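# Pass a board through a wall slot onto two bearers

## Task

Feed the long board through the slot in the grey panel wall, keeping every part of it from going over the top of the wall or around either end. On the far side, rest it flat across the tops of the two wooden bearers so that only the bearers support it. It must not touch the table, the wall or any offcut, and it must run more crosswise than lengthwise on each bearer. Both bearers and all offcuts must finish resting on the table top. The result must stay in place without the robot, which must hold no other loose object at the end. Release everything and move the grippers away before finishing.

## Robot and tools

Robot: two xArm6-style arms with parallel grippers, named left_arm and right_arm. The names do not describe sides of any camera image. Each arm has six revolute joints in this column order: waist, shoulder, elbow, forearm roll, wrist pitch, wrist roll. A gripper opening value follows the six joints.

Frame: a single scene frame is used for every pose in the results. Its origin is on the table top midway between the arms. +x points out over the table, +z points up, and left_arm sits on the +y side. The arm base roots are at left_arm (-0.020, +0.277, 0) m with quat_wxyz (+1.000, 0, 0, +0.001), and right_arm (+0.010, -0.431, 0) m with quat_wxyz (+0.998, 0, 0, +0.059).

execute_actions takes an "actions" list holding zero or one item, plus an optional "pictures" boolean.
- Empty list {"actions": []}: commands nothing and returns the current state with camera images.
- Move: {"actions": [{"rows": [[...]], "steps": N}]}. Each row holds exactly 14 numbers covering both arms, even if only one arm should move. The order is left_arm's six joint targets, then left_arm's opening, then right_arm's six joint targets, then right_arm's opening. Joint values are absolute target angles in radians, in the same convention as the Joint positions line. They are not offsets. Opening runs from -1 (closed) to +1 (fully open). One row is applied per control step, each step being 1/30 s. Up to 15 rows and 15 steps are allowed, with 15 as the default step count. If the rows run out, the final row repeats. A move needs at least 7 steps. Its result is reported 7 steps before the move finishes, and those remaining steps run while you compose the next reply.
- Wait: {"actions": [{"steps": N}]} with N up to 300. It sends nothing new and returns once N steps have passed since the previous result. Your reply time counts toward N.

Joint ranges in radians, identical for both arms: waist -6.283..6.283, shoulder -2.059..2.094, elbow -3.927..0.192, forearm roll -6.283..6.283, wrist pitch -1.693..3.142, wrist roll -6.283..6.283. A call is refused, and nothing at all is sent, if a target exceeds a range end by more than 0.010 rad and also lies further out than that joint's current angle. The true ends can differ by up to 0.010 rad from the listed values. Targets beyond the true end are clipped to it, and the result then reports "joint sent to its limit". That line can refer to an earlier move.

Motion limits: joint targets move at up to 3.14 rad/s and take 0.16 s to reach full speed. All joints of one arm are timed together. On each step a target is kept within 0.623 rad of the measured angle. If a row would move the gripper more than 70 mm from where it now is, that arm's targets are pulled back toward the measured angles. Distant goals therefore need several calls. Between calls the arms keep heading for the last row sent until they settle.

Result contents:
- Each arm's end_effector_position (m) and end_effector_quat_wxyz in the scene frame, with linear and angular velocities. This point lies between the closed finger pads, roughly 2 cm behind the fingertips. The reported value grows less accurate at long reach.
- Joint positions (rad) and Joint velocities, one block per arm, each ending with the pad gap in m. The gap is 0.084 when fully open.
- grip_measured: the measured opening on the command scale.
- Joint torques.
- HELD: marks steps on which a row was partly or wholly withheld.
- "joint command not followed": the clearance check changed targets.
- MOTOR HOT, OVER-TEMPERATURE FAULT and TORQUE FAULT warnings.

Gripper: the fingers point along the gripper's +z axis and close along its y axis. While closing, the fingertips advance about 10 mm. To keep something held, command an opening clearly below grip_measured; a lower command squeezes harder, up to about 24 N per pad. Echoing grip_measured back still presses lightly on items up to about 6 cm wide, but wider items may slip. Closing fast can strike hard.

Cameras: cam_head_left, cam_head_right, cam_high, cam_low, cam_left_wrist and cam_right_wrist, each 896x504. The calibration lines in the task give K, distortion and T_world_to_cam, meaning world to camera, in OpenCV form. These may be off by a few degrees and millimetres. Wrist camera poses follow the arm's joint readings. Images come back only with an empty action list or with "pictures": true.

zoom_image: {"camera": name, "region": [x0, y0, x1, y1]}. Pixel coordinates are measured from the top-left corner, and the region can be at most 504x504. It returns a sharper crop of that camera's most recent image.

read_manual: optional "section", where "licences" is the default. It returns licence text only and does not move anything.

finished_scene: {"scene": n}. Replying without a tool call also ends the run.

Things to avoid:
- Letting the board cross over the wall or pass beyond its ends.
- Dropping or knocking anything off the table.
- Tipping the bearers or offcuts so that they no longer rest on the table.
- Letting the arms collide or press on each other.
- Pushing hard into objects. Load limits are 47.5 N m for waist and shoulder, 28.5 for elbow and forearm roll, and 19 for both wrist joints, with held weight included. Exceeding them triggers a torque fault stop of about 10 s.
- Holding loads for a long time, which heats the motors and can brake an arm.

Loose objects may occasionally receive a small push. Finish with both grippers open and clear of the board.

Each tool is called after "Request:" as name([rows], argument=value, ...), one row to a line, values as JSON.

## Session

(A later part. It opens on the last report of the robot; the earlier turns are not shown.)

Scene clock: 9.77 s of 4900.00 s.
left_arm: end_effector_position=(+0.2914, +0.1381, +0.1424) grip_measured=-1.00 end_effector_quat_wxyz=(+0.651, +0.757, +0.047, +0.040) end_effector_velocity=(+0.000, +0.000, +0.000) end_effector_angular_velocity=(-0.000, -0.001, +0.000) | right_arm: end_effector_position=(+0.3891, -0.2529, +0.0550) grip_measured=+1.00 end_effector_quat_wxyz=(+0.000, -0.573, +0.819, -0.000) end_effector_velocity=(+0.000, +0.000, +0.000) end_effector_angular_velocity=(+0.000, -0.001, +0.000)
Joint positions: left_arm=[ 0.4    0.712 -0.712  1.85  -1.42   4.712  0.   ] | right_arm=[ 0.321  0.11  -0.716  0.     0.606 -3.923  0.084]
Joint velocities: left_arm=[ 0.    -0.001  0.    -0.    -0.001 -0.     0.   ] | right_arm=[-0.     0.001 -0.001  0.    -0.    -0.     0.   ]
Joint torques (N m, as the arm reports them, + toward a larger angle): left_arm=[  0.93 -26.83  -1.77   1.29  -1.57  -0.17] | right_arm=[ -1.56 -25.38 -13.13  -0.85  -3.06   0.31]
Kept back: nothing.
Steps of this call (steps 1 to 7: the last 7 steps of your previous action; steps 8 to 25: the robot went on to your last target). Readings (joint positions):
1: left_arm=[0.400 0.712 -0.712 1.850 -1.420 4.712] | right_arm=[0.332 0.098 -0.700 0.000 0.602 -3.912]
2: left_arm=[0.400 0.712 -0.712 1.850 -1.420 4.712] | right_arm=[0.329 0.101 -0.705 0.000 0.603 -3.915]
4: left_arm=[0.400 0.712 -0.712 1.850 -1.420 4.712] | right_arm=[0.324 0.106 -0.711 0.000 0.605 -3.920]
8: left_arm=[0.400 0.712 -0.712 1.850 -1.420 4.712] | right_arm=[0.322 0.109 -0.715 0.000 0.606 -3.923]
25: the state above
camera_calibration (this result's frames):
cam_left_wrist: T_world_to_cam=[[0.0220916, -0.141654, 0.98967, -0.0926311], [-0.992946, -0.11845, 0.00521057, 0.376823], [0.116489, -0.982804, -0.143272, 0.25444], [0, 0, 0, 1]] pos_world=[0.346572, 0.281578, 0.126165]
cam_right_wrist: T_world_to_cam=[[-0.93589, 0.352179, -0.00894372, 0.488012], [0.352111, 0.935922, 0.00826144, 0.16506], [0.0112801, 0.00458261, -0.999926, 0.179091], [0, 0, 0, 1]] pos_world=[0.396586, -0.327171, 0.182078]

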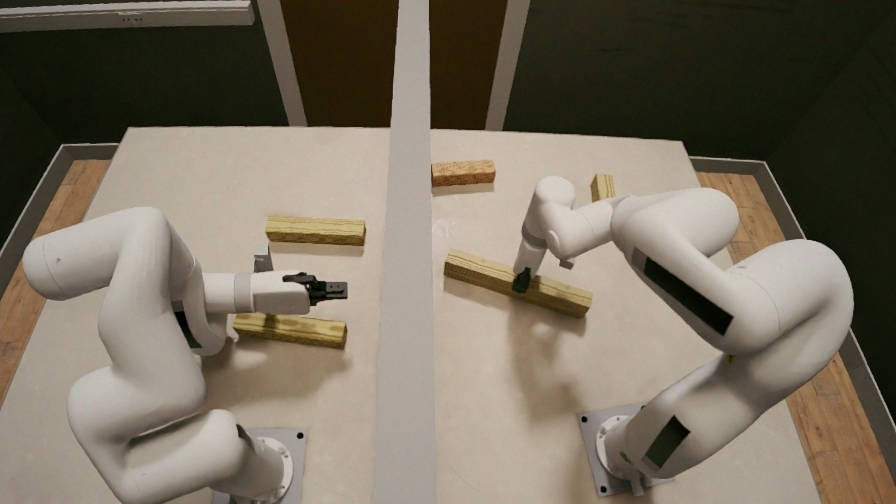

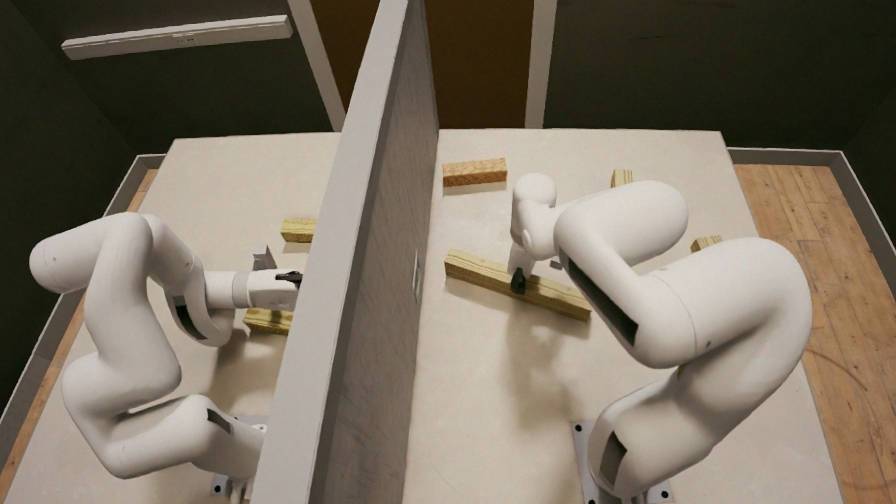

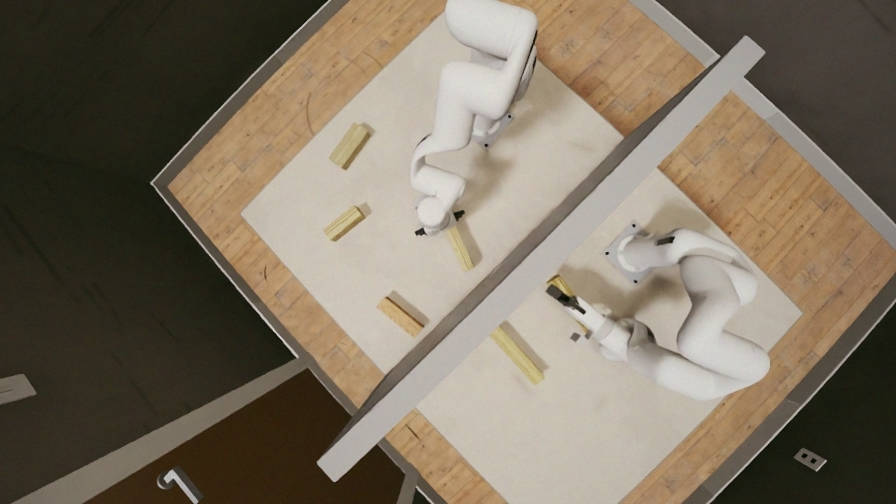

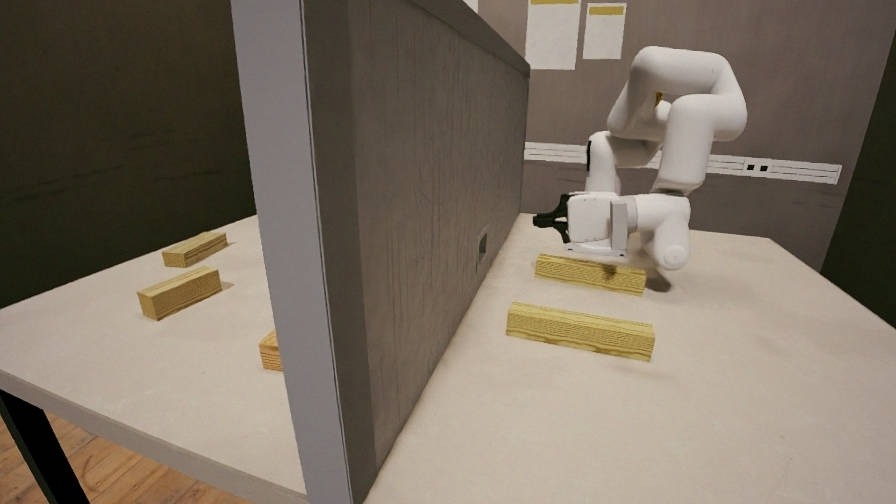

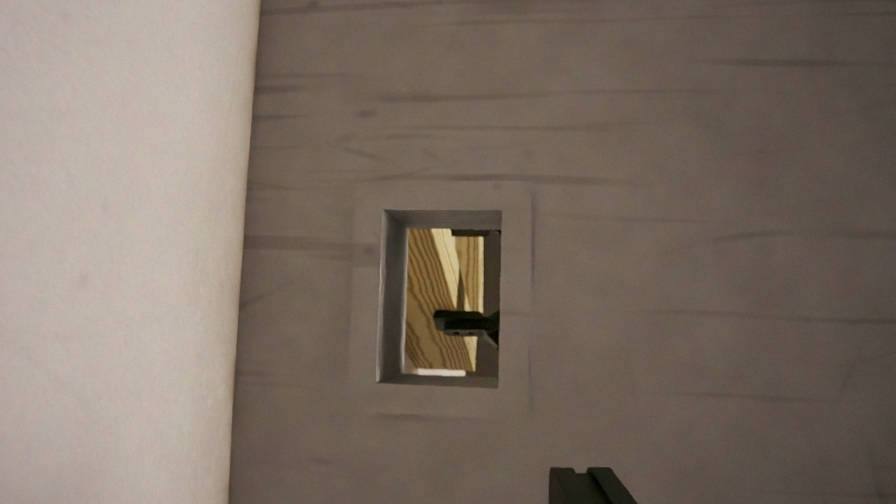

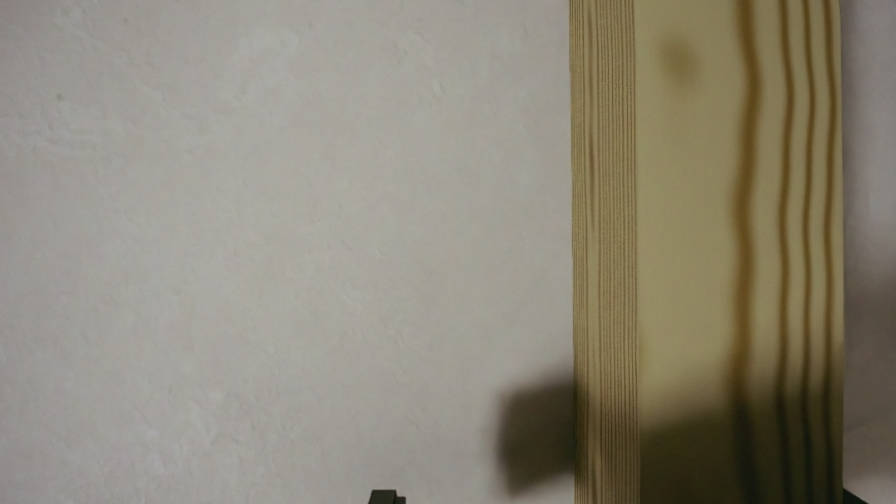

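Request:
execute_actions([
  {"rows": [[0.4,0.7117,-0.7117,1.85,-1.42,4.712,-1,0.3209,0.1099,-0.7157,0,0.6058,-3.9233,0.8],[0.4,0.7117,-0.7117,1.85,-1.42,4.712,-1,0.3209,0.1099,-0.7157,0,0.6058,-3.9233,0.6],[0.4,0.7117,-0.7117,1.85,-1.42,4.712,-1,0.3209,0.1099,-0.7157,0,0.6058,-3.9233,0.45],[0.4,0.7117,-0.7117,1.85,-1.42,4.712,-1,0.3209,0.1099,-0.7157,0,0.6058,-3.9233,0.3],[0.4,0.7117,-0.7117,1.85,-1.42,4.712,-1,0.3209,0.1099,-0.7157,0,0.6058,-3.9233,0.15],[0.4,0.7117,-0.7117,1.85,-1.42,4.712,-1,0.3209,0.1099,-0.7157,0,0.6058,-3.9233,0.0],[0.4,0.7117,-0.7117,1.85,-1.42,4.712,-1,0.3209,0.1099,-0.7157,0,0.6058,-3.9233,-0.15],[0.4,0.7117,-0.7117,1.85,-1.42,4.712,-1,0.3209,0.1099,-0.7157,0,0.6058,-3.9233,-0.3],[0.4,0.7117,-0.7117,1.85,-1.42,4.712,-1,0.3209,0.1099,-0.7157,0,0.6058,-3.9233,-0.6],[0.4,0.7117,-0.7117,1.85,-1.42,4.712,-1,0.3209,0.1099,-0.7157,0,0.6058,-3.9233,-1]], "steps": 15},
])

Request:
execute_actions([
  {"rows": [[0.4,0.7117,-0.7117,1.85,-1.42,4.712,-1,0.3209,0.06,-0.714,0,0.654,-3.9233,-1],[0.4,0.7117,-0.7117,1.85,-1.42,4.712,-1,0.3209,0.06,-0.714,0,0.654,-3.9233,-1],[0.4,0.7117,-0.7117,1.85,-1.42,4.712,-1,0.3209,0.0,-0.712,0,0.712,-3.9233,-1],[0.4,0.7117,-0.7117,1.85,-1.42,4.712,-1,0.3209,0.0,-0.712,0,0.712,-3.9233,-1],[0.4,0.7117,-0.7117,1.85,-1.42,4.712,-1,0.28,-0.06,-0.71,0,0.77,-4.1,-1],[0.4,0.7117,-0.7117,1.85,-1.42,4.712,-1,0.28,-0.06,-0.71,0,0.77,-4.1,-1],[0.4,0.7117,-0.7117,1.85,-1.42,4.712,-1,0.24,-0.12,-0.707,0,0.8,-4.3,-1],[0.4,0.7117,-0.7117,1.85,-1.42,4.712,-1,0.24,-0.12,-0.707,0,0.8,-4.3,-1],[0.4,0.7117,-0.7117,1.85,-1.42,4.712,-1,0.2,-0.187,-0.704,0,0.7,-4.5,-1],[0.4,0.7117,-0.7117,1.85,-1.42,4.712,-1,0.2,-0.187,-0.704,0,0.7,-4.5,-1],[0.4,0.7117,-0.7117,1.85,-1.42,4.712,-1,0.15,-0.187,-0.704,0,0.5,-4.712,-1],[0.4,0.7117,-0.7117,1.85,-1.42,4.712,-1,0.15,-0.187,-0.704,0,0.4,-4.712,-1],[0.4,0.7117,-0.7117,1.85,-1.42,4.712,-1,0.15,-0.187,-0.704,0,0,-4.712,-1]], "steps": 15},
])

Request:
execute_actions([
  {"steps": 22},
])

Request:
execute_actions([
  {"rows": [[0.4,0.7117,-0.7117,1.85,-1.42,4.712,-1,0.21,0.115,-0.535,0,-0.55,-4.712,-1]], "steps": 14},
])

Request:
execute_actions([
  {"rows": [[0.4,0.7117,-0.7117,1.85,-1.42,4.712,-1,0.282,0.4181,-0.3661,0,-1.102,-4.712,-1]], "steps": 15},
])

Request:
execute_actions([
  {"steps": 15},
], pictures=true)

Scene clock: 12.40 s of 4900.00 s.
left_arm: end_effector_position=(+0.2914, +0.1381, +0.1424) grip_measured=-1.00 end_effector_quat_wxyz=(+0.651, +0.757, +0.047, +0.040) end_effector_velocity=(-0.000, -0.000, +0.000) end_effector_angular_velocity=(-0.001, +0.001, -0.000) | right_arm: end_effector_position=(+0.3891, -0.2529, +0.0550) grip_measured=-0.01 end_effector_quat_wxyz=(-0.000, -0.573, +0.819, -0.000) end_effector_velocity=(+0.000, +0.000, +0.000) end_effector_angular_velocity=(+0.000, -0.001, +0.001)
Joint positions: left_arm=[ 0.4    0.712 -0.712  1.85  -1.42   4.712  0.   ] | right_arm=[ 0.321  0.11  -0.716 -0.     0.606 -3.923  0.044]
Joint velocities: left_arm=[ 0.     0.001  0.     0.    -0.001 -0.001  0.   ] | right_arm=[ 0.     0.    -0.001  0.    -0.001 -0.001 -0.195]
Joint torques (N m, as the arm reports them, + toward a larger angle): left_arm=[  1.22 -26.92  -1.67   1.36  -1.49  -0.14] | right_arm=[ -1.57 -25.3  -13.21  -0.9   -2.99   0.25]
Steps of this call (steps 1 to 15: the robot went on to your last target; steps 16 to 71: nothing new was sent; steps 72 to 79: the first 8 steps of this action). Readings (joint positions):
72: left_arm=[0.400 0.712 -0.712 1.850 -1.420 4.712] | right_arm=[0.321 0.110 -0.716 0.000 0.606 -3.923]
73: left_arm=[0.400 0.712 -0.712 1.850 -1.420 4.712] | right_arm=[0.321 0.110 -0.716 0.000 0.606 -3.923]
75: left_arm=[0.400 0.712 -0.712 1.850 -1.420 4.712] | right_arm=[0.321 0.110 -0.716 -0.000 0.606 -3.923]
79: the state above

Scene clock: 12.90 s of 4900.00 s.
left_arm: end_effector_position=(+0.2914, +0.1381, +0.1424) grip_measured=-1.00 end_effector_quat_wxyz=(+0.651, +0.757, +0.047, +0.040) end_effector_velocity=(-0.000, +0.000, +0.000) end_effector_angular_velocity=(-0.001, +0.000, +0.000) | right_arm: end_effector_position=(+0.3851, -0.2597, +0.0912) grip_measured=-0.12 end_effector_quat_wxyz=(+0.001, -0.591, +0.807, -0.000) end_effector_velocity=(+0.027, -0.110, +0.230) end_effector_angular_velocity=(+0.045, -0.103, +0.963)
Joint positions: left_arm=[ 0.4    0.712 -0.712  1.85  -1.42   4.712  0.   ] | right_arm=[ 0.31   0.001 -0.712  0.     0.709 -3.977  0.039]
Joint velocities: left_arm=[ 0.     0.    -0.    -0.    -0.001 -0.     0.   ] | right_arm=[-0.271 -0.658 -0.001  0.001  0.547 -1.234  0.   ]
Joint torques (N m, as the arm reports them, + toward a larger angle): left_arm=[  0.97 -26.75  -1.81   1.26  -1.61  -0.18] | right_arm=[ -5.61 -27.23 -14.39  -0.84  -2.85  -1.46]
Steps of this call (steps 1 to 7: the last 7 steps of your previous action; steps 8 to 15: the first 8 steps of this action). Readings (joint positions):
8: left_arm=[0.400 0.712 -0.712 1.850 -1.420 4.712] | right_arm=[0.321 0.110 -0.716 -0.000 0.606 -3.923]
9: left_arm=[0.400 0.712 -0.712 1.850 -1.420 4.712] | right_arm=[0.321 0.107 -0.715 -0.000 0.611 -3.923]
11: left_arm=[0.400 0.712 -0.712 1.850 -1.420 4.712] | right_arm=[0.321 0.084 -0.711 -0.000 0.635 -3.923]
15: the state above

Scene clock: 13.63 s of 4900.00 s.
left_arm: end_effector_position=(+0.2914, +0.1381, +0.1424) grip_measured=-1.00 end_effector_quat_wxyz=(+0.651, +0.757, +0.047, +0.040) end_effector_velocity=(-0.000, -0.000, -0.000) end_effector_angular_velocity=(+0.000, +0.000, +0.000) | right_arm: end_effector_position=(+0.5446, -0.2820, +0.2941) grip_measured=-0.12 end_effector_quat_wxyz=(-0.333, +0.719, -0.557, +0.248) end_effector_velocity=(+0.058, -0.015, +0.149) end_effector_angular_velocity=(-0.033, -0.570, +0.107)
Joint positions: left_arm=[ 0.4    0.712 -0.712  1.85  -1.42   4.712  0.   ] | right_arm=[ 0.154 -0.185 -0.706  0.     0.034 -4.694  0.039]
Joint velocities: left_arm=[ 0.  0.  0.  0.  0. -0.  0.] | right_arm=[-0.053 -0.055 -0.008  0.    -0.477 -0.245  0.   ]
Joint torques (N m, as the arm reports them, + toward a larger angle): left_arm=[  0.96 -27.    -1.72   1.34  -1.63  -0.1 ] | right_arm=[  0.29 -20.46 -15.42  -0.84  -3.6    0.26]
Kept back: nothing.
Steps of this call (steps 1 to 7: the last 7 steps of your previous action; steps 8 to 22: the robot went on to your last target). Readings (joint positions):
1: left_arm=[0.400 0.712 -0.712 1.850 -1.420 4.712] | right_arm=[0.299 -0.021 -0.712 0.000 0.727 -4.026]
2: left_arm=[0.400 0.712 -0.712 1.850 -1.420 4.712] | right_arm=[0.286 -0.044 -0.711 0.000 0.742 -4.085]
4: left_arm=[0.400 0.712 -0.712 1.850 -1.420 4.712] | right_arm=[0.258 -0.088 -0.708 -0.000 0.747 -4.212]
8: left_arm=[0.400 0.712 -0.712 1.850 -1.420 4.712] | right_arm=[0.219 -0.128 -0.707 -0.000 0.617 -4.391]
22: the state above

Scene clock: 13.87 s of 4900.00 s.
left_arm: end_effector_position=(+0.2914, +0.1381, +0.1424) grip_measured=-1.00 end_effector_quat_wxyz=(+0.651, +0.757, +0.047, +0.040) end_effector_velocity=(+0.000, +0.000, +0.000) end_effector_angular_velocity=(-0.001, +0.000, -0.000) | right_arm: end_effector_position=(+0.5466, -0.2683, +0.2495) grip_measured=-0.12 end_effector_quat_wxyz=(-0.356, +0.719, -0.536, +0.263) end_effector_velocity=(-0.087, +0.070, -0.476) end_effector_angular_velocity=(-0.024, +0.042, +0.173)
Joint positions: left_arm=[ 0.4    0.712 -0.712  1.85  -1.42   4.712  0.   ] | right_arm=[ 0.176 -0.064 -0.636 -0.    -0.216 -4.708  0.039]
Joint velocities: left_arm=[-0.    -0.    -0.    -0.    -0.001 -0.001  0.   ] | right_arm=[ 0.164  0.933  0.609 -0.    -1.494 -0.014  0.   ]
Joint torques (N m, as the arm reports them, + toward a larger angle): left_arm=[  0.92 -27.08  -1.7    1.21  -1.56  -0.16] | right_arm=[ -1.08 -33.88 -19.48  -0.7   -6.49   0.04]
Steps of this call (steps 1 to 7: the first 7 steps of this action). Readings (joint positions):
1: left_arm=[0.400 0.712 -0.712 1.850 -1.420 4.712] | right_arm=[0.152 -0.186 -0.706 0.000 0.021 -4.700]
2: left_arm=[0.400 0.712 -0.712 1.850 -1.420 4.712] | right_arm=[0.152 -0.184 -0.704 0.000 0.007 -4.704]
4: left_arm=[0.400 0.712 -0.712 1.850 -1.420 4.712] | right_arm=[0.159 -0.156 -0.691 0.000 -0.059 -4.706]
7: the state above

Scene clock: 14.37 s of 4900.00 s.
left_arm: end_effector_position=(+0.2914, +0.1381, +0.1424) grip_measured=-1.00 end_effector_quat_wxyz=(+0.651, +0.757, +0.047, +0.040) end_effector_velocity=(-0.000, -0.000, -0.000) end_effector_angular_velocity=(+0.000, +0.001, -0.000) | right_arm: end_effector_position=(+0.4934, -0.2462, +0.1337) grip_measured=-0.12 end_effector_quat_wxyz=(-0.398, +0.721, -0.497, +0.274) end_effector_velocity=(-0.256, +0.019, -0.298) end_effector_angular_velocity=(+0.032, -0.086, +0.212)
Joint positions: left_arm=[ 0.4    0.712 -0.712  1.85  -1.42   4.712  0.   ] | right_arm=[ 0.247  0.269 -0.448 -0.    -0.829 -4.712  0.039]
Joint velocities: left_arm=[-0.  0.  0.  0.  0. -0.  0.] | right_arm=[ 0.211  0.925  0.558  0.    -1.575 -0.001  0.   ]
Joint torques (N m, as the arm reports them, + toward a larger angle): left_arm=[  1.13 -27.08  -1.78   1.29  -1.62  -0.16] | right_arm=[ -2.88 -34.34 -13.29  -0.63  -6.66   0.24]
Steps of this call (steps 1 to 7: the last 7 steps of your previous action; steps 8 to 15: the first 8 steps of this action). Readings (joint positions):
8: left_arm=[0.400 0.712 -0.712 1.850 -1.420 4.712] | right_arm=[0.208 0.106 -0.538 -0.000 -0.525 -4.712]
9: left_arm=[0.400 0.712 -0.712 1.850 -1.420 4.712] | right_arm=[0.209 0.112 -0.536 0.000 -0.541 -4.712]
11: left_arm=[0.400 0.712 -0.712 1.850 -1.420 4.712] | right_arm=[0.217 0.142 -0.524 0.000 -0.609 -4.712]
15: the state above

Scene clock: 14.87 s of 4900.00 s.
left_arm: end_effector_position=(+0.2914, +0.1381, +0.1424) grip_measured=-1.00 end_effector_quat_wxyz=(+0.651, +0.757, +0.047, +0.040) end_effector_velocity=(+0.000, +0.000, +0.000) end_effector_angular_velocity=(-0.001, -0.000, +0.000) | right_arm: end_effector_position=(+0.4526, -0.2439, +0.1010) grip_measured=-0.12 end_effector_quat_wxyz=(-0.419, +0.721, -0.478, +0.277) end_effector_velocity=(-0.005, -0.001, -0.006) end_effector_angular_velocity=(-0.004, +0.013, +0.002)
Joint positions: left_arm=[ 0.4    0.712 -0.712  1.85  -1.42   4.712  0.   ] | right_arm=[ 0.282  0.417 -0.367  0.    -1.101 -4.712  0.039]
Joint velocities: left_arm=[ 0.    -0.     0.     0.    -0.001  0.     0.   ] | right_arm=[ 0.002  0.009  0.01  -0.    -0.006  0.001 -0.   ]
Joint torques (N m, as the arm reports them, + toward a larger angle): left_arm=[  1.17 -26.82  -1.68   1.34  -1.62  -0.09] | right_arm=[ -1.28 -26.47  -7.74  -0.57  -5.44   0.22]
Kept back: nothing.
Steps of this call (steps 1 to 7: the last 7 steps of your previous action; steps 8 to 15: the robot went on to your last target). Readings (joint positions):
1: left_arm=[0.400 0.712 -0.712 1.850 -1.420 4.712] | right_arm=[0.254 0.299 -0.431 -0.000 -0.882 -4.712]
2: left_arm=[0.400 0.712 -0.712 1.850 -1.420 4.712] | right_arm=[0.260 0.328 -0.415 -0.000 -0.933 -4.712]
4: left_arm=[0.400 0.712 -0.712 1.850 -1.420 4.712] | right_arm=[0.272 0.376 -0.389 -0.000 -1.020 -4.712]
8: left_arm=[0.400 0.712 -0.712 1.850 -1.420 4.712] | right_arm=[0.281 0.412 -0.369 -0.000 -1.089 -4.712]
15: the state above
camera_calibration (this result's frames):
cam_left_wrist: T_world_to_cam=[[0.0220915, -0.141654, 0.98967, -0.0926311], [-0.992946, -0.11845, 0.00521057, 0.376823], [0.116488, -0.982804, -0.143272, 0.25444], [0, 0, 0, 1]] pos_world=[0.346572, 0.281578, 0.126165]
cam_right_wrist: T_world_to_cam=[[-0.453379, -0.18021, -0.87291, 0.283673], [-0.391305, 0.920165, 0.0132737, 0.466049], [0.800829, 0.347592, -0.4877, -0.101079], [0, 0, 0, 1]] pos_world=[0.391926, -0.342588, 0.192139]

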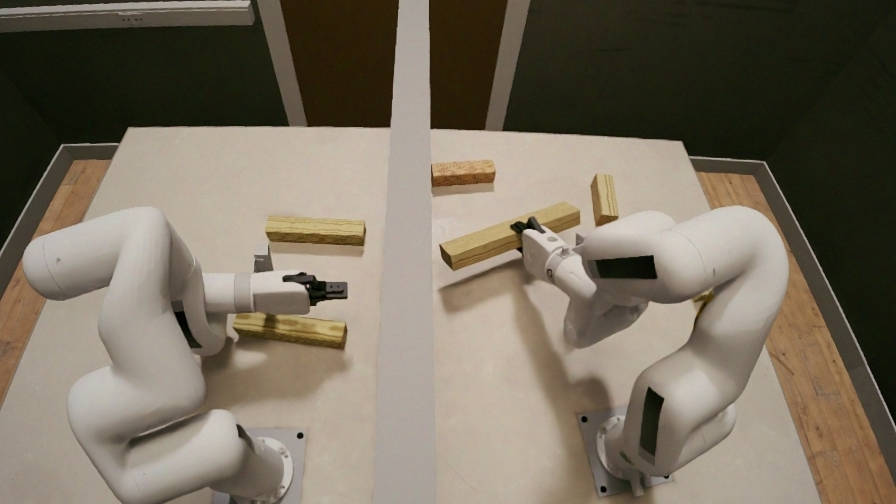

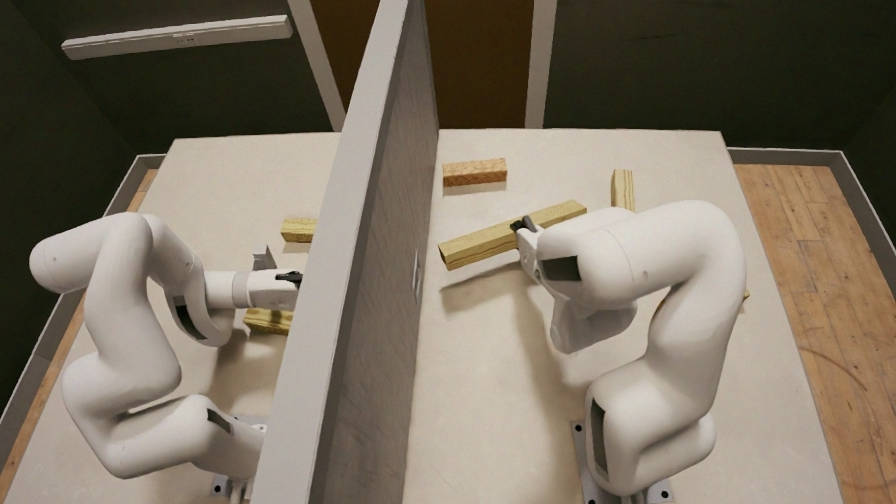

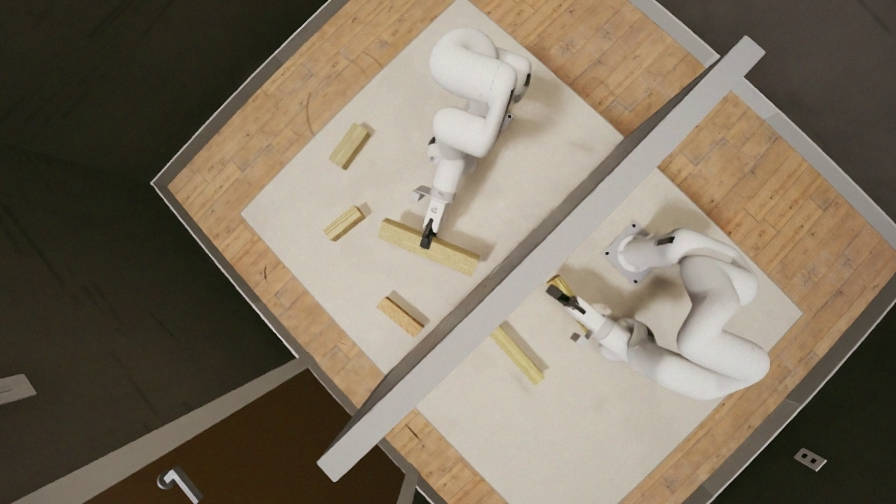

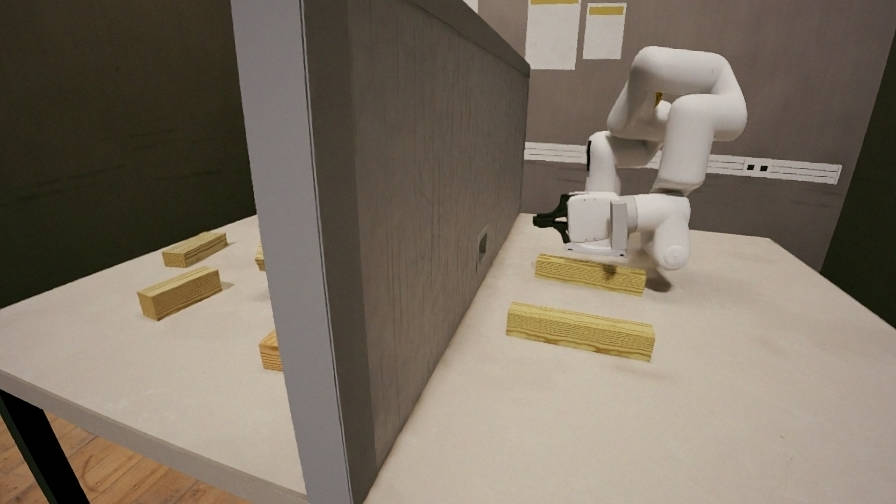

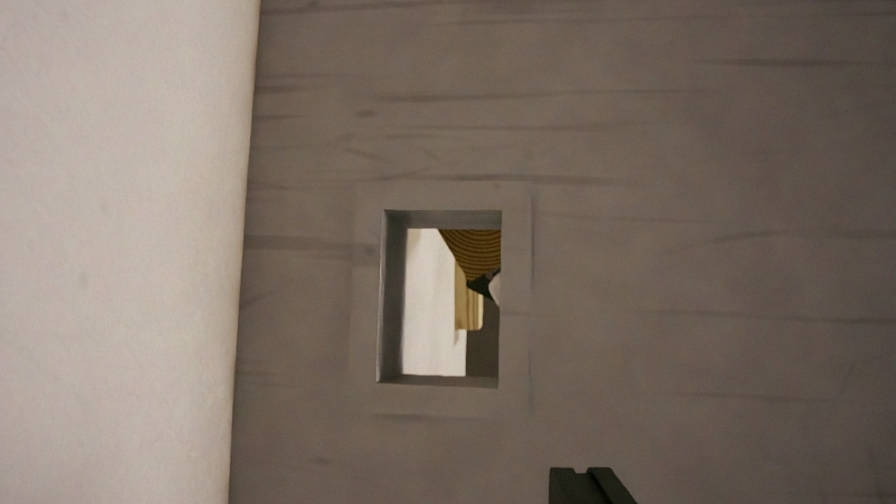

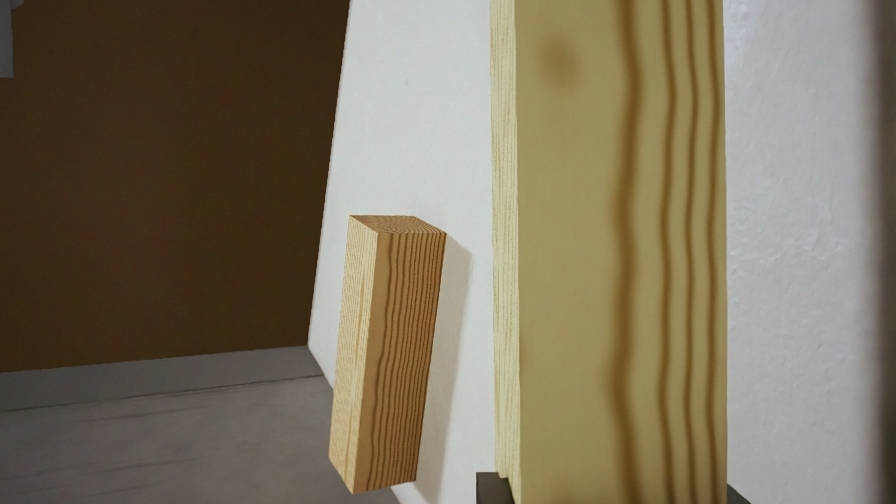

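Request:
execute_actions([
  {"rows": [[0.4,0.7117,-0.7117,1.85,-1.42,4.712,-1,0.282,0.443,-0.3757,0,-1.1174,-4.712,-1],[0.4,0.7117,-0.7117,1.85,-1.42,4.712,-1,0.282,0.468,-0.3852,0,-1.1328,-4.712,-1],[0.4,0.7117,-0.7117,1.85,-1.42,4.712,-1,0.282,0.493,-0.3948,0,-1.1481,-4.712,-1],[0.4,0.7117,-0.7117,1.85,-1.42,4.712,-1,0.282,0.518,-0.4043,0,-1.1635,-4.712,-1],[0.4,0.7117,-0.7117,1.85,-1.42,4.712,-1,0.282,0.543,-0.4139,0,-1.1789,-4.712,-1],[0.4,0.7117,-0.7117,1.85,-1.42,4.712,-1,0.282,0.568,-0.4235,0,-1.1943,-4.712,-1],[0.4,0.7117,-0.7117,1.85,-1.42,4.712,-1,0.282,0.593,-0.433,0,-1.2097,-4.712,-1],[0.4,0.7117,-0.7117,1.85,-1.42,4.712,-1,0.282,0.6176,-0.4426,0,-1.225,-4.712,-1],[0.4,0.7117,-0.7117,1.85,-1.42,4.712,-1,0.282,0.63,-0.4474,0,-1.2327,-4.712,-1],[0.4,0.7117,-0.7117,1.85,-1.42,4.712,-1,0.282,0.6426,-0.4521,0,-1.2404,-4.712,-1],[0.4,0.7117,-0.7117,1.85,-1.42,4.712,-1,0.282,0.651,-0.4553,0,-1.2455,-4.712,-1],[0.4,0.7117,-0.7117,1.85,-1.42,4.712,-1,0.282,0.659,-0.4585,0,-1.2507,-4.712,-1],[0.4,0.7117,-0.7117,1.85,-1.42,4.712,-1,0.282,0.6675,-0.4617,0,-1.2558,-4.712,-1]], "steps": 15},
])

Request:
execute_actions([
  {"rows": [[0.4,0.7117,-0.7117,1.85,-1.42,4.712,-1,0.282,0.6675,-0.4617,0,-1.2558,-4.712,-1],[0.4,0.7117,-0.7117,1.85,-1.42,4.712,-1,0.282,0.6675,-0.4617,0,-1.2558,-4.712,-1],[0.4,0.7117,-0.7117,1.85,-1.42,4.712,-1,0.282,0.6675,-0.4617,0,-1.2558,-4.712,-1],[0.4,0.7117,-0.7117,1.85,-1.42,4.712,-1,0.282,0.6675,-0.4617,0,-1.2558,-4.712,-1],[0.4,0.7117,-0.7117,1.85,-1.42,4.712,-1,0.282,0.6675,-0.4617,0,-1.2558,-4.712,-1],[0.4,0.7117,-0.7117,1.85,-1.42,4.712,-1,0.282,0.6675,-0.4617,0,-1.2558,-4.712,-1],[0.4,0.7117,-0.7117,1.85,-1.42,4.712,-1,0.282,0.6675,-0.4617,0,-1.2558,-4.712,-1],[0.4,0.7117,-0.7117,1.85,-1.42,4.712,-1,0.282,0.6675,-0.4617,0,-1.2558,-4.712,-1],[0.4,0.7117,-0.7117,1.85,-1.42,4.712,-1,0.282,0.6675,-0.4617,0,-1.2558,-4.712,-0.1],[0.4,0.7117,-0.7117,1.85,-1.42,4.712,-1,0.282,0.6675,-0.4617,0,-1.2558,-4.712,-0.05],[0.4,0.7117,-0.7117,1.85,-1.42,4.712,-1,0.282,0.6675,-0.4617,0,-1.2558,-4.712,0.02],[0.4,0.7117,-0.7117,1.85,-1.42,4.712,-1,0.282,0.6675,-0.4617,0,-1.2558,-4.712,0.09],[0.4,0.7117,-0.7117,1.85,-1.42,4.712,-1,0.282,0.6675,-0.4617,0,-1.2558,-4.712,0.16],[0.4,0.7117,-0.7117,1.85,-1.42,4.712,-1,0.282,0.6675,-0.4617,0,-1.2558,-4.712,0.25]], "steps": 15},
])

Request:
execute_actions([
  {"rows": [[0.4,0.7117,-0.7117,1.85,-1.42,4.712,-1,0.282,0.6673,-0.4502,0,-1.2671,-4.712,0.25],[0.4,0.7117,-0.7117,1.85,-1.42,4.712,-1,0.282,0.6671,-0.4387,0,-1.2784,-4.712,0.25],[0.4,0.7117,-0.7117,1.85,-1.42,4.712,-1,0.282,0.6669,-0.4272,0,-1.2897,-4.712,0.25],[0.4,0.7117,-0.7117,1.85,-1.42,4.712,-1,0.282,0.6667,-0.4157,0,-1.301,-4.712,0.25],[0.4,0.7117,-0.7117,1.85,-1.42,4.712,-1,0.282,0.6665,-0.4042,0,-1.3123,-4.712,0.25],[0.4,0.7117,-0.7117,1.85,-1.42,4.712,-1,0.282,0.6664,-0.3928,0,-1.3236,-4.712,0.25],[0.4,0.7117,-0.7117,1.85,-1.42,4.712,-1,0.282,0.6662,-0.3813,0,-1.3349,-4.712,0.25],[0.4,0.7117,-0.7117,1.85,-1.42,4.712,-1,0.282,0.666,-0.3698,0,-1.3462,-4.712,0.25],[0.4,0.7117,-0.7117,1.85,-1.42,4.712,-1,0.282,0.6658,-0.3583,0,-1.3575,-4.712,0.25],[0.4,0.7117,-0.7117,1.85,-1.42,4.712,-1,0.282,0.6656,-0.3468,0,-1.3688,-4.712,0.25]], "steps": 15},
])

Request:
execute_actions([
  {"steps": 18},
], pictures=true)

Scene clock: 16.67 s of 4900.00 s.
left_arm: end_effector_position=(+0.2914, +0.1381, +0.1424) grip_measured=-1.00 end_effector_quat_wxyz=(+0.651, +0.757, +0.047, +0.040) end_effector_velocity=(-0.000, -0.000, -0.000) end_effector_angular_velocity=(+0.002, +0.000, -0.000) | right_arm: end_effector_position=(+0.4533, -0.2434, +0.0800) grip_measured=-0.12 end_effector_quat_wxyz=(-0.418, +0.721, -0.478, +0.277) end_effector_velocity=(-0.001, -0.000, -0.150) end_effector_angular_velocity=(-0.009, +0.023, +0.000)
Joint positions: left_arm=[ 0.4    0.712 -0.712  1.85  -1.42   4.712  0.   ] | right_arm=[ 0.282  0.516 -0.404 -0.    -1.162 -4.712  0.039]
Joint velocities: left_arm=[-0.    -0.     0.     0.     0.002  0.     0.   ] | right_arm=[ 0.     0.68  -0.251 -0.    -0.404  0.     0.   ]
Joint torques (N m, as the arm reports them, + toward a larger angle): left_arm=[  1.1  -27.01  -1.64   1.29  -1.57  -0.21] | right_arm=[ -1.25 -25.87  -6.92  -0.59  -5.4    0.18]
Steps of this call (steps 1 to 15: the robot went on to your last target; steps 16 to 46: nothing new was sent; steps 47 to 54: the first 8 steps of this action). Readings (joint positions):
47: left_arm=[0.400 0.712 -0.712 1.850 -1.420 4.712] | right_arm=[0.282 0.418 -0.366 0.000 -1.102 -4.712]
48: left_arm=[0.400 0.712 -0.712 1.850 -1.420 4.712] | right_arm=[0.282 0.421 -0.367 0.000 -1.104 -4.712]
50: left_arm=[0.400 0.712 -0.712 1.850 -1.420 4.712] | right_arm=[0.282 0.439 -0.375 0.000 -1.116 -4.712]
54: the state above

Scene clock: 17.17 s of 4900.00 s.
left_arm: end_effector_position=(+0.2914, +0.1381, +0.1424) grip_measured=-1.00 end_effector_quat_wxyz=(+0.651, +0.757, +0.047, +0.040) end_effector_velocity=(-0.000, -0.000, -0.000) end_effector_angular_velocity=(-0.001, +0.002, -0.000) | right_arm: end_effector_position=(+0.4521, -0.2440, +0.0476) grip_measured=-0.12 end_effector_quat_wxyz=(-0.418, +0.721, -0.478, +0.277) end_effector_velocity=(-0.001, -0.000, -0.002) end_effector_angular_velocity=(-0.002, +0.000, +0.001)
Joint positions: left_arm=[ 0.4    0.712 -0.712  1.85  -1.42   4.712  0.   ] | right_arm=[ 0.282  0.666 -0.462  0.    -1.255 -4.712  0.039]
Joint velocities: left_arm=[-0.     0.001  0.     0.    -0.    -0.     0.   ] | right_arm=[-0.     0.01  -0.003 -0.    -0.006 -0.001  0.   ]
Joint torques (N m, as the arm reports them, + toward a larger angle): left_arm=[  1.   -26.9   -1.84   1.19  -1.59  -0.14] | right_arm=[ -1.36 -29.02  -5.52  -0.62  -5.6    0.2 ]
Steps of this call (steps 1 to 7: the last 7 steps of your previous action; steps 8 to 15: the first 8 steps of this action). Readings (joint positions):
8: left_arm=[0.400 0.712 -0.712 1.850 -1.420 4.712] | right_arm=[0.282 0.653 -0.455 0.000 -1.245 -4.712]
9: left_arm=[0.400 0.712 -0.712 1.850 -1.420 4.712] | right_arm=[0.282 0.658 -0.457 0.000 -1.249 -4.712]
11: left_arm=[0.400 0.712 -0.712 1.850 -1.420 4.712] | right_arm=[0.282 0.663 -0.460 0.000 -1.253 -4.712]
15: the state above

Scene clock: 17.67 s of 4900.00 s.
left_arm: end_effector_position=(+0.2914, +0.1381, +0.1424) grip_measured=-1.00 end_effector_quat_wxyz=(+0.651, +0.757, +0.047, +0.040) end_effector_velocity=(-0.000, -0.000, -0.000) end_effector_angular_velocity=(+0.000, -0.000, -0.000) | right_arm: end_effector_position=(+0.4366, -0.2505, +0.0474) grip_measured=+0.24 end_effector_quat_wxyz=(-0.418, +0.721, -0.478, +0.277) end_effector_velocity=(-0.105, -0.045, -0.001) end_effector_angular_velocity=(-0.007, +0.014, -0.000)
Joint positions: left_arm=[ 0.4    0.712 -0.712  1.85  -1.42   4.712  0.   ] | right_arm=[ 0.282  0.666 -0.414  0.    -1.303 -4.712  0.054]
Joint velocities: left_arm=[-0.  0.  0.  0.  0.  0.  0.] | right_arm=[-0.    -0.     0.321  0.    -0.305 -0.001  0.001]
Joint torques (N m, as the arm reports them, + toward a larger angle): left_arm=[  1.1  -26.84  -1.74   1.24  -1.63  -0.19] | right_arm=[ -1.24 -26.08  -3.83  -0.61  -4.68   0.23]
Steps of this call (steps 1 to 7: the last 7 steps of your previous action; steps 8 to 15: the first 8 steps of this action). Readings (joint positions):
8: left_arm=[0.400 0.712 -0.712 1.850 -1.420 4.712] | right_arm=[0.282 0.666 -0.462 -0.000 -1.257 -4.712]
9: left_arm=[0.400 0.712 -0.712 1.850 -1.420 4.712] | right_arm=[0.282 0.666 -0.461 -0.000 -1.258 -4.712]
11: left_arm=[0.400 0.712 -0.712 1.850 -1.420 4.712] | right_arm=[0.282 0.666 -0.452 -0.000 -1.268 -4.712]
15: the state above

Scene clock: 18.27 s of 4900.00 s.
left_arm: end_effector_position=(+0.2914, +0.1381, +0.1424) grip_measured=-1.00 end_effector_quat_wxyz=(+0.651, +0.757, +0.047, +0.040) end_effector_velocity=(+0.000, -0.000, -0.001) end_effector_angular_velocity=(+0.002, +0.000, +0.000) | right_arm: end_effector_position=(+0.4151, -0.2596, +0.0491) grip_measured=+0.24 end_effector_quat_wxyz=(-0.418, +0.721, -0.478, +0.277) end_effector_velocity=(-0.001, -0.001, -0.001) end_effector_angular_velocity=(-0.001, +0.003, -0.000)
Joint positions: left_arm=[ 0.4    0.712 -0.712  1.85  -1.42   4.712  0.   ] | right_arm=[ 0.282  0.666 -0.347 -0.    -1.369 -4.712  0.054]
Joint velocities: left_arm=[ 0.     0.    -0.    -0.     0.002  0.     0.   ] | right_arm=[ 0.     0.001  0.004  0.    -0.001  0.     0.   ]
Joint torques (N m, as the arm reports them, + toward a larger angle): left_arm=[  0.93 -26.85  -1.77   1.47  -1.54  -0.13] | right_arm=[ -1.27 -23.79  -2.99  -0.56  -3.97   0.16]
Kept back: nothing.
Steps of this call (steps 1 to 7: the last 7 steps of your previous action; steps 8 to 18: the robot went on to your last target). Readings (joint positions):
1: left_arm=[0.400 0.712 -0.712 1.850 -1.420 4.712] | right_arm=[0.282 0.666 -0.403 0.000 -1.313 -4.712]
2: left_arm=[0.400 0.712 -0.712 1.850 -1.420 4.712] | right_arm=[0.282 0.666 -0.392 0.000 -1.324 -4.712]
4: left_arm=[0.400 0.712 -0.712 1.850 -1.420 4.712] | right_arm=[0.282 0.666 -0.371 0.000 -1.345 -4.712]
8: left_arm=[0.400 0.712 -0.712 1.850 -1.420 4.712] | right_arm=[0.282 0.665 -0.351 0.000 -1.365 -4.712]
18: the state above
camera_calibration (this result's frames):
cam_left_wrist: T_world_to_cam=[[0.0220915, -0.141654, 0.98967, -0.092631], [-0.992946, -0.11845, 0.00521056, 0.376823], [0.116489, -0.982804, -0.143272, 0.25444], [0, 0, 0, 1]] pos_world=[0.346572, 0.281578, 0.126165]
cam_right_wrist: T_world_to_cam=[[-0.454909, -0.181045, -0.871941, 0.218904], [-0.391617, 0.920032, 0.0132839, 0.46661], [0.799809, 0.34751, -0.489431, -0.0904931], [0, 0, 0, 1]] pos_world=[0.354691, -0.358217, 0.140383]

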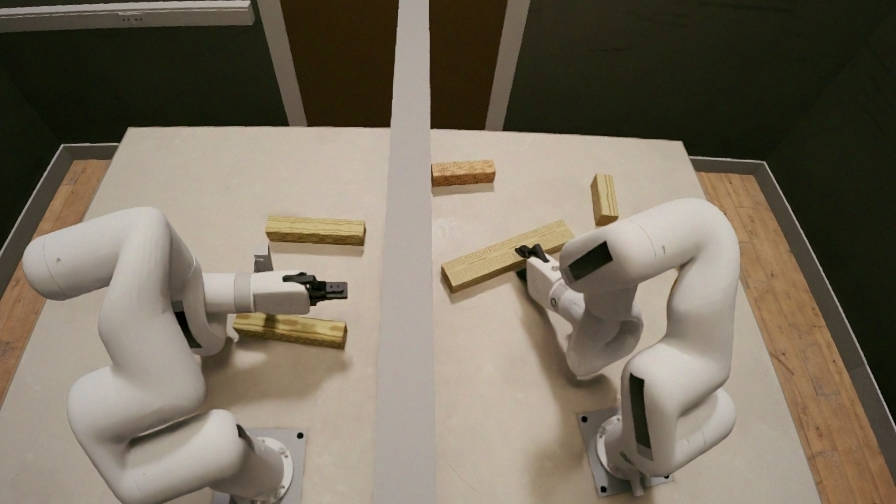

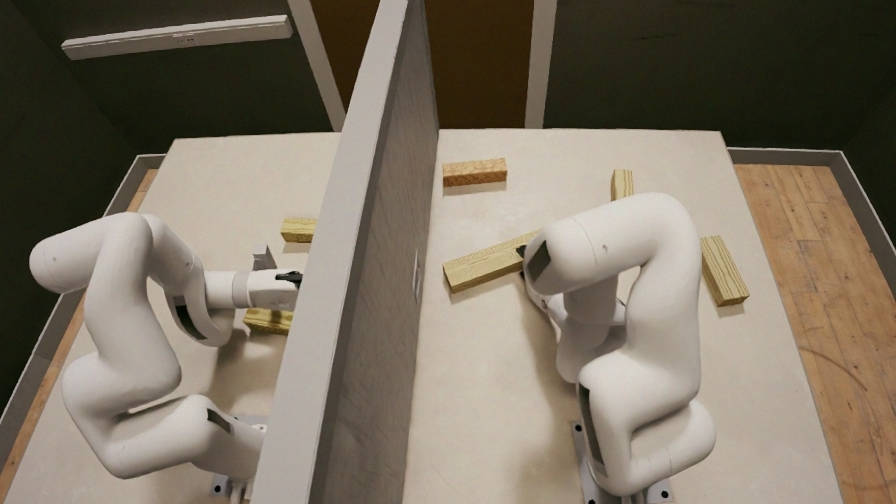

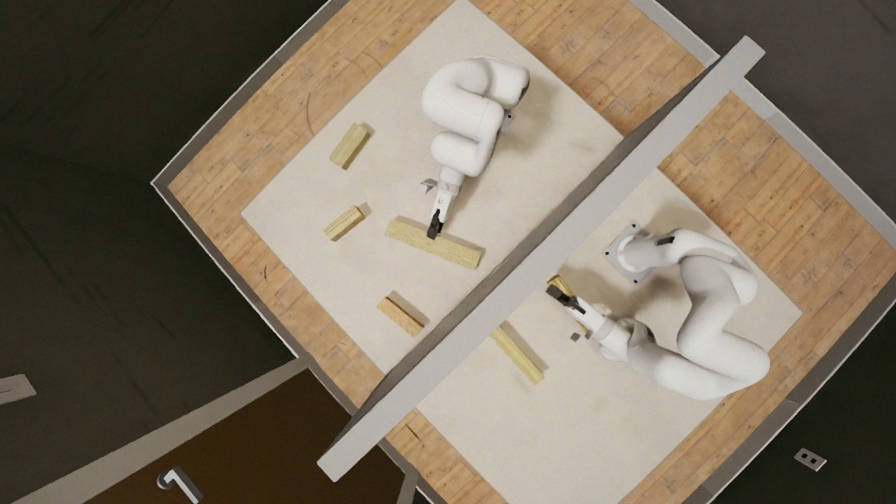

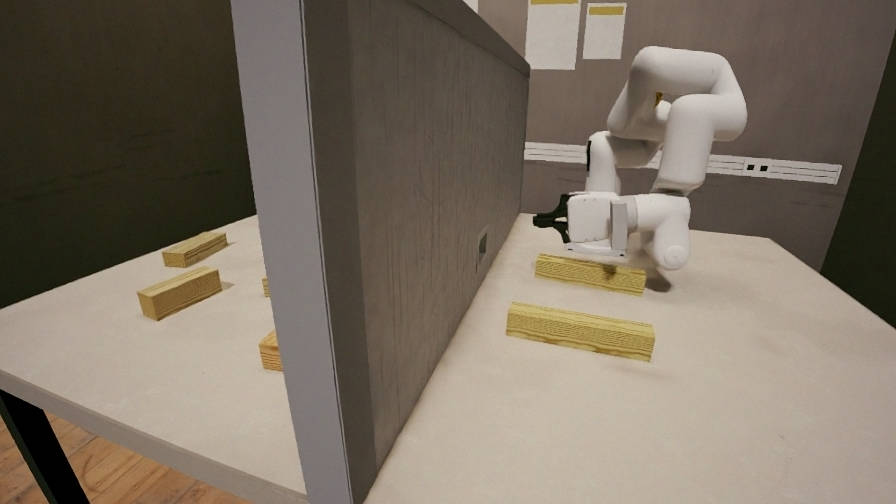

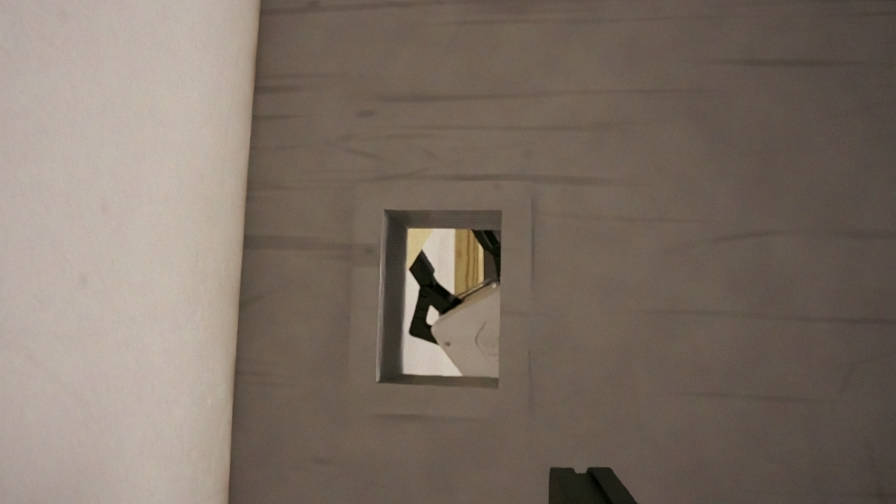

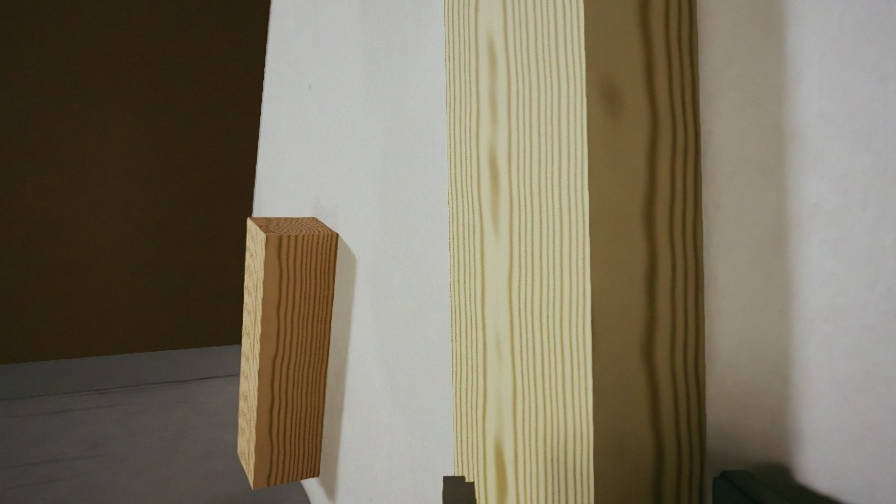

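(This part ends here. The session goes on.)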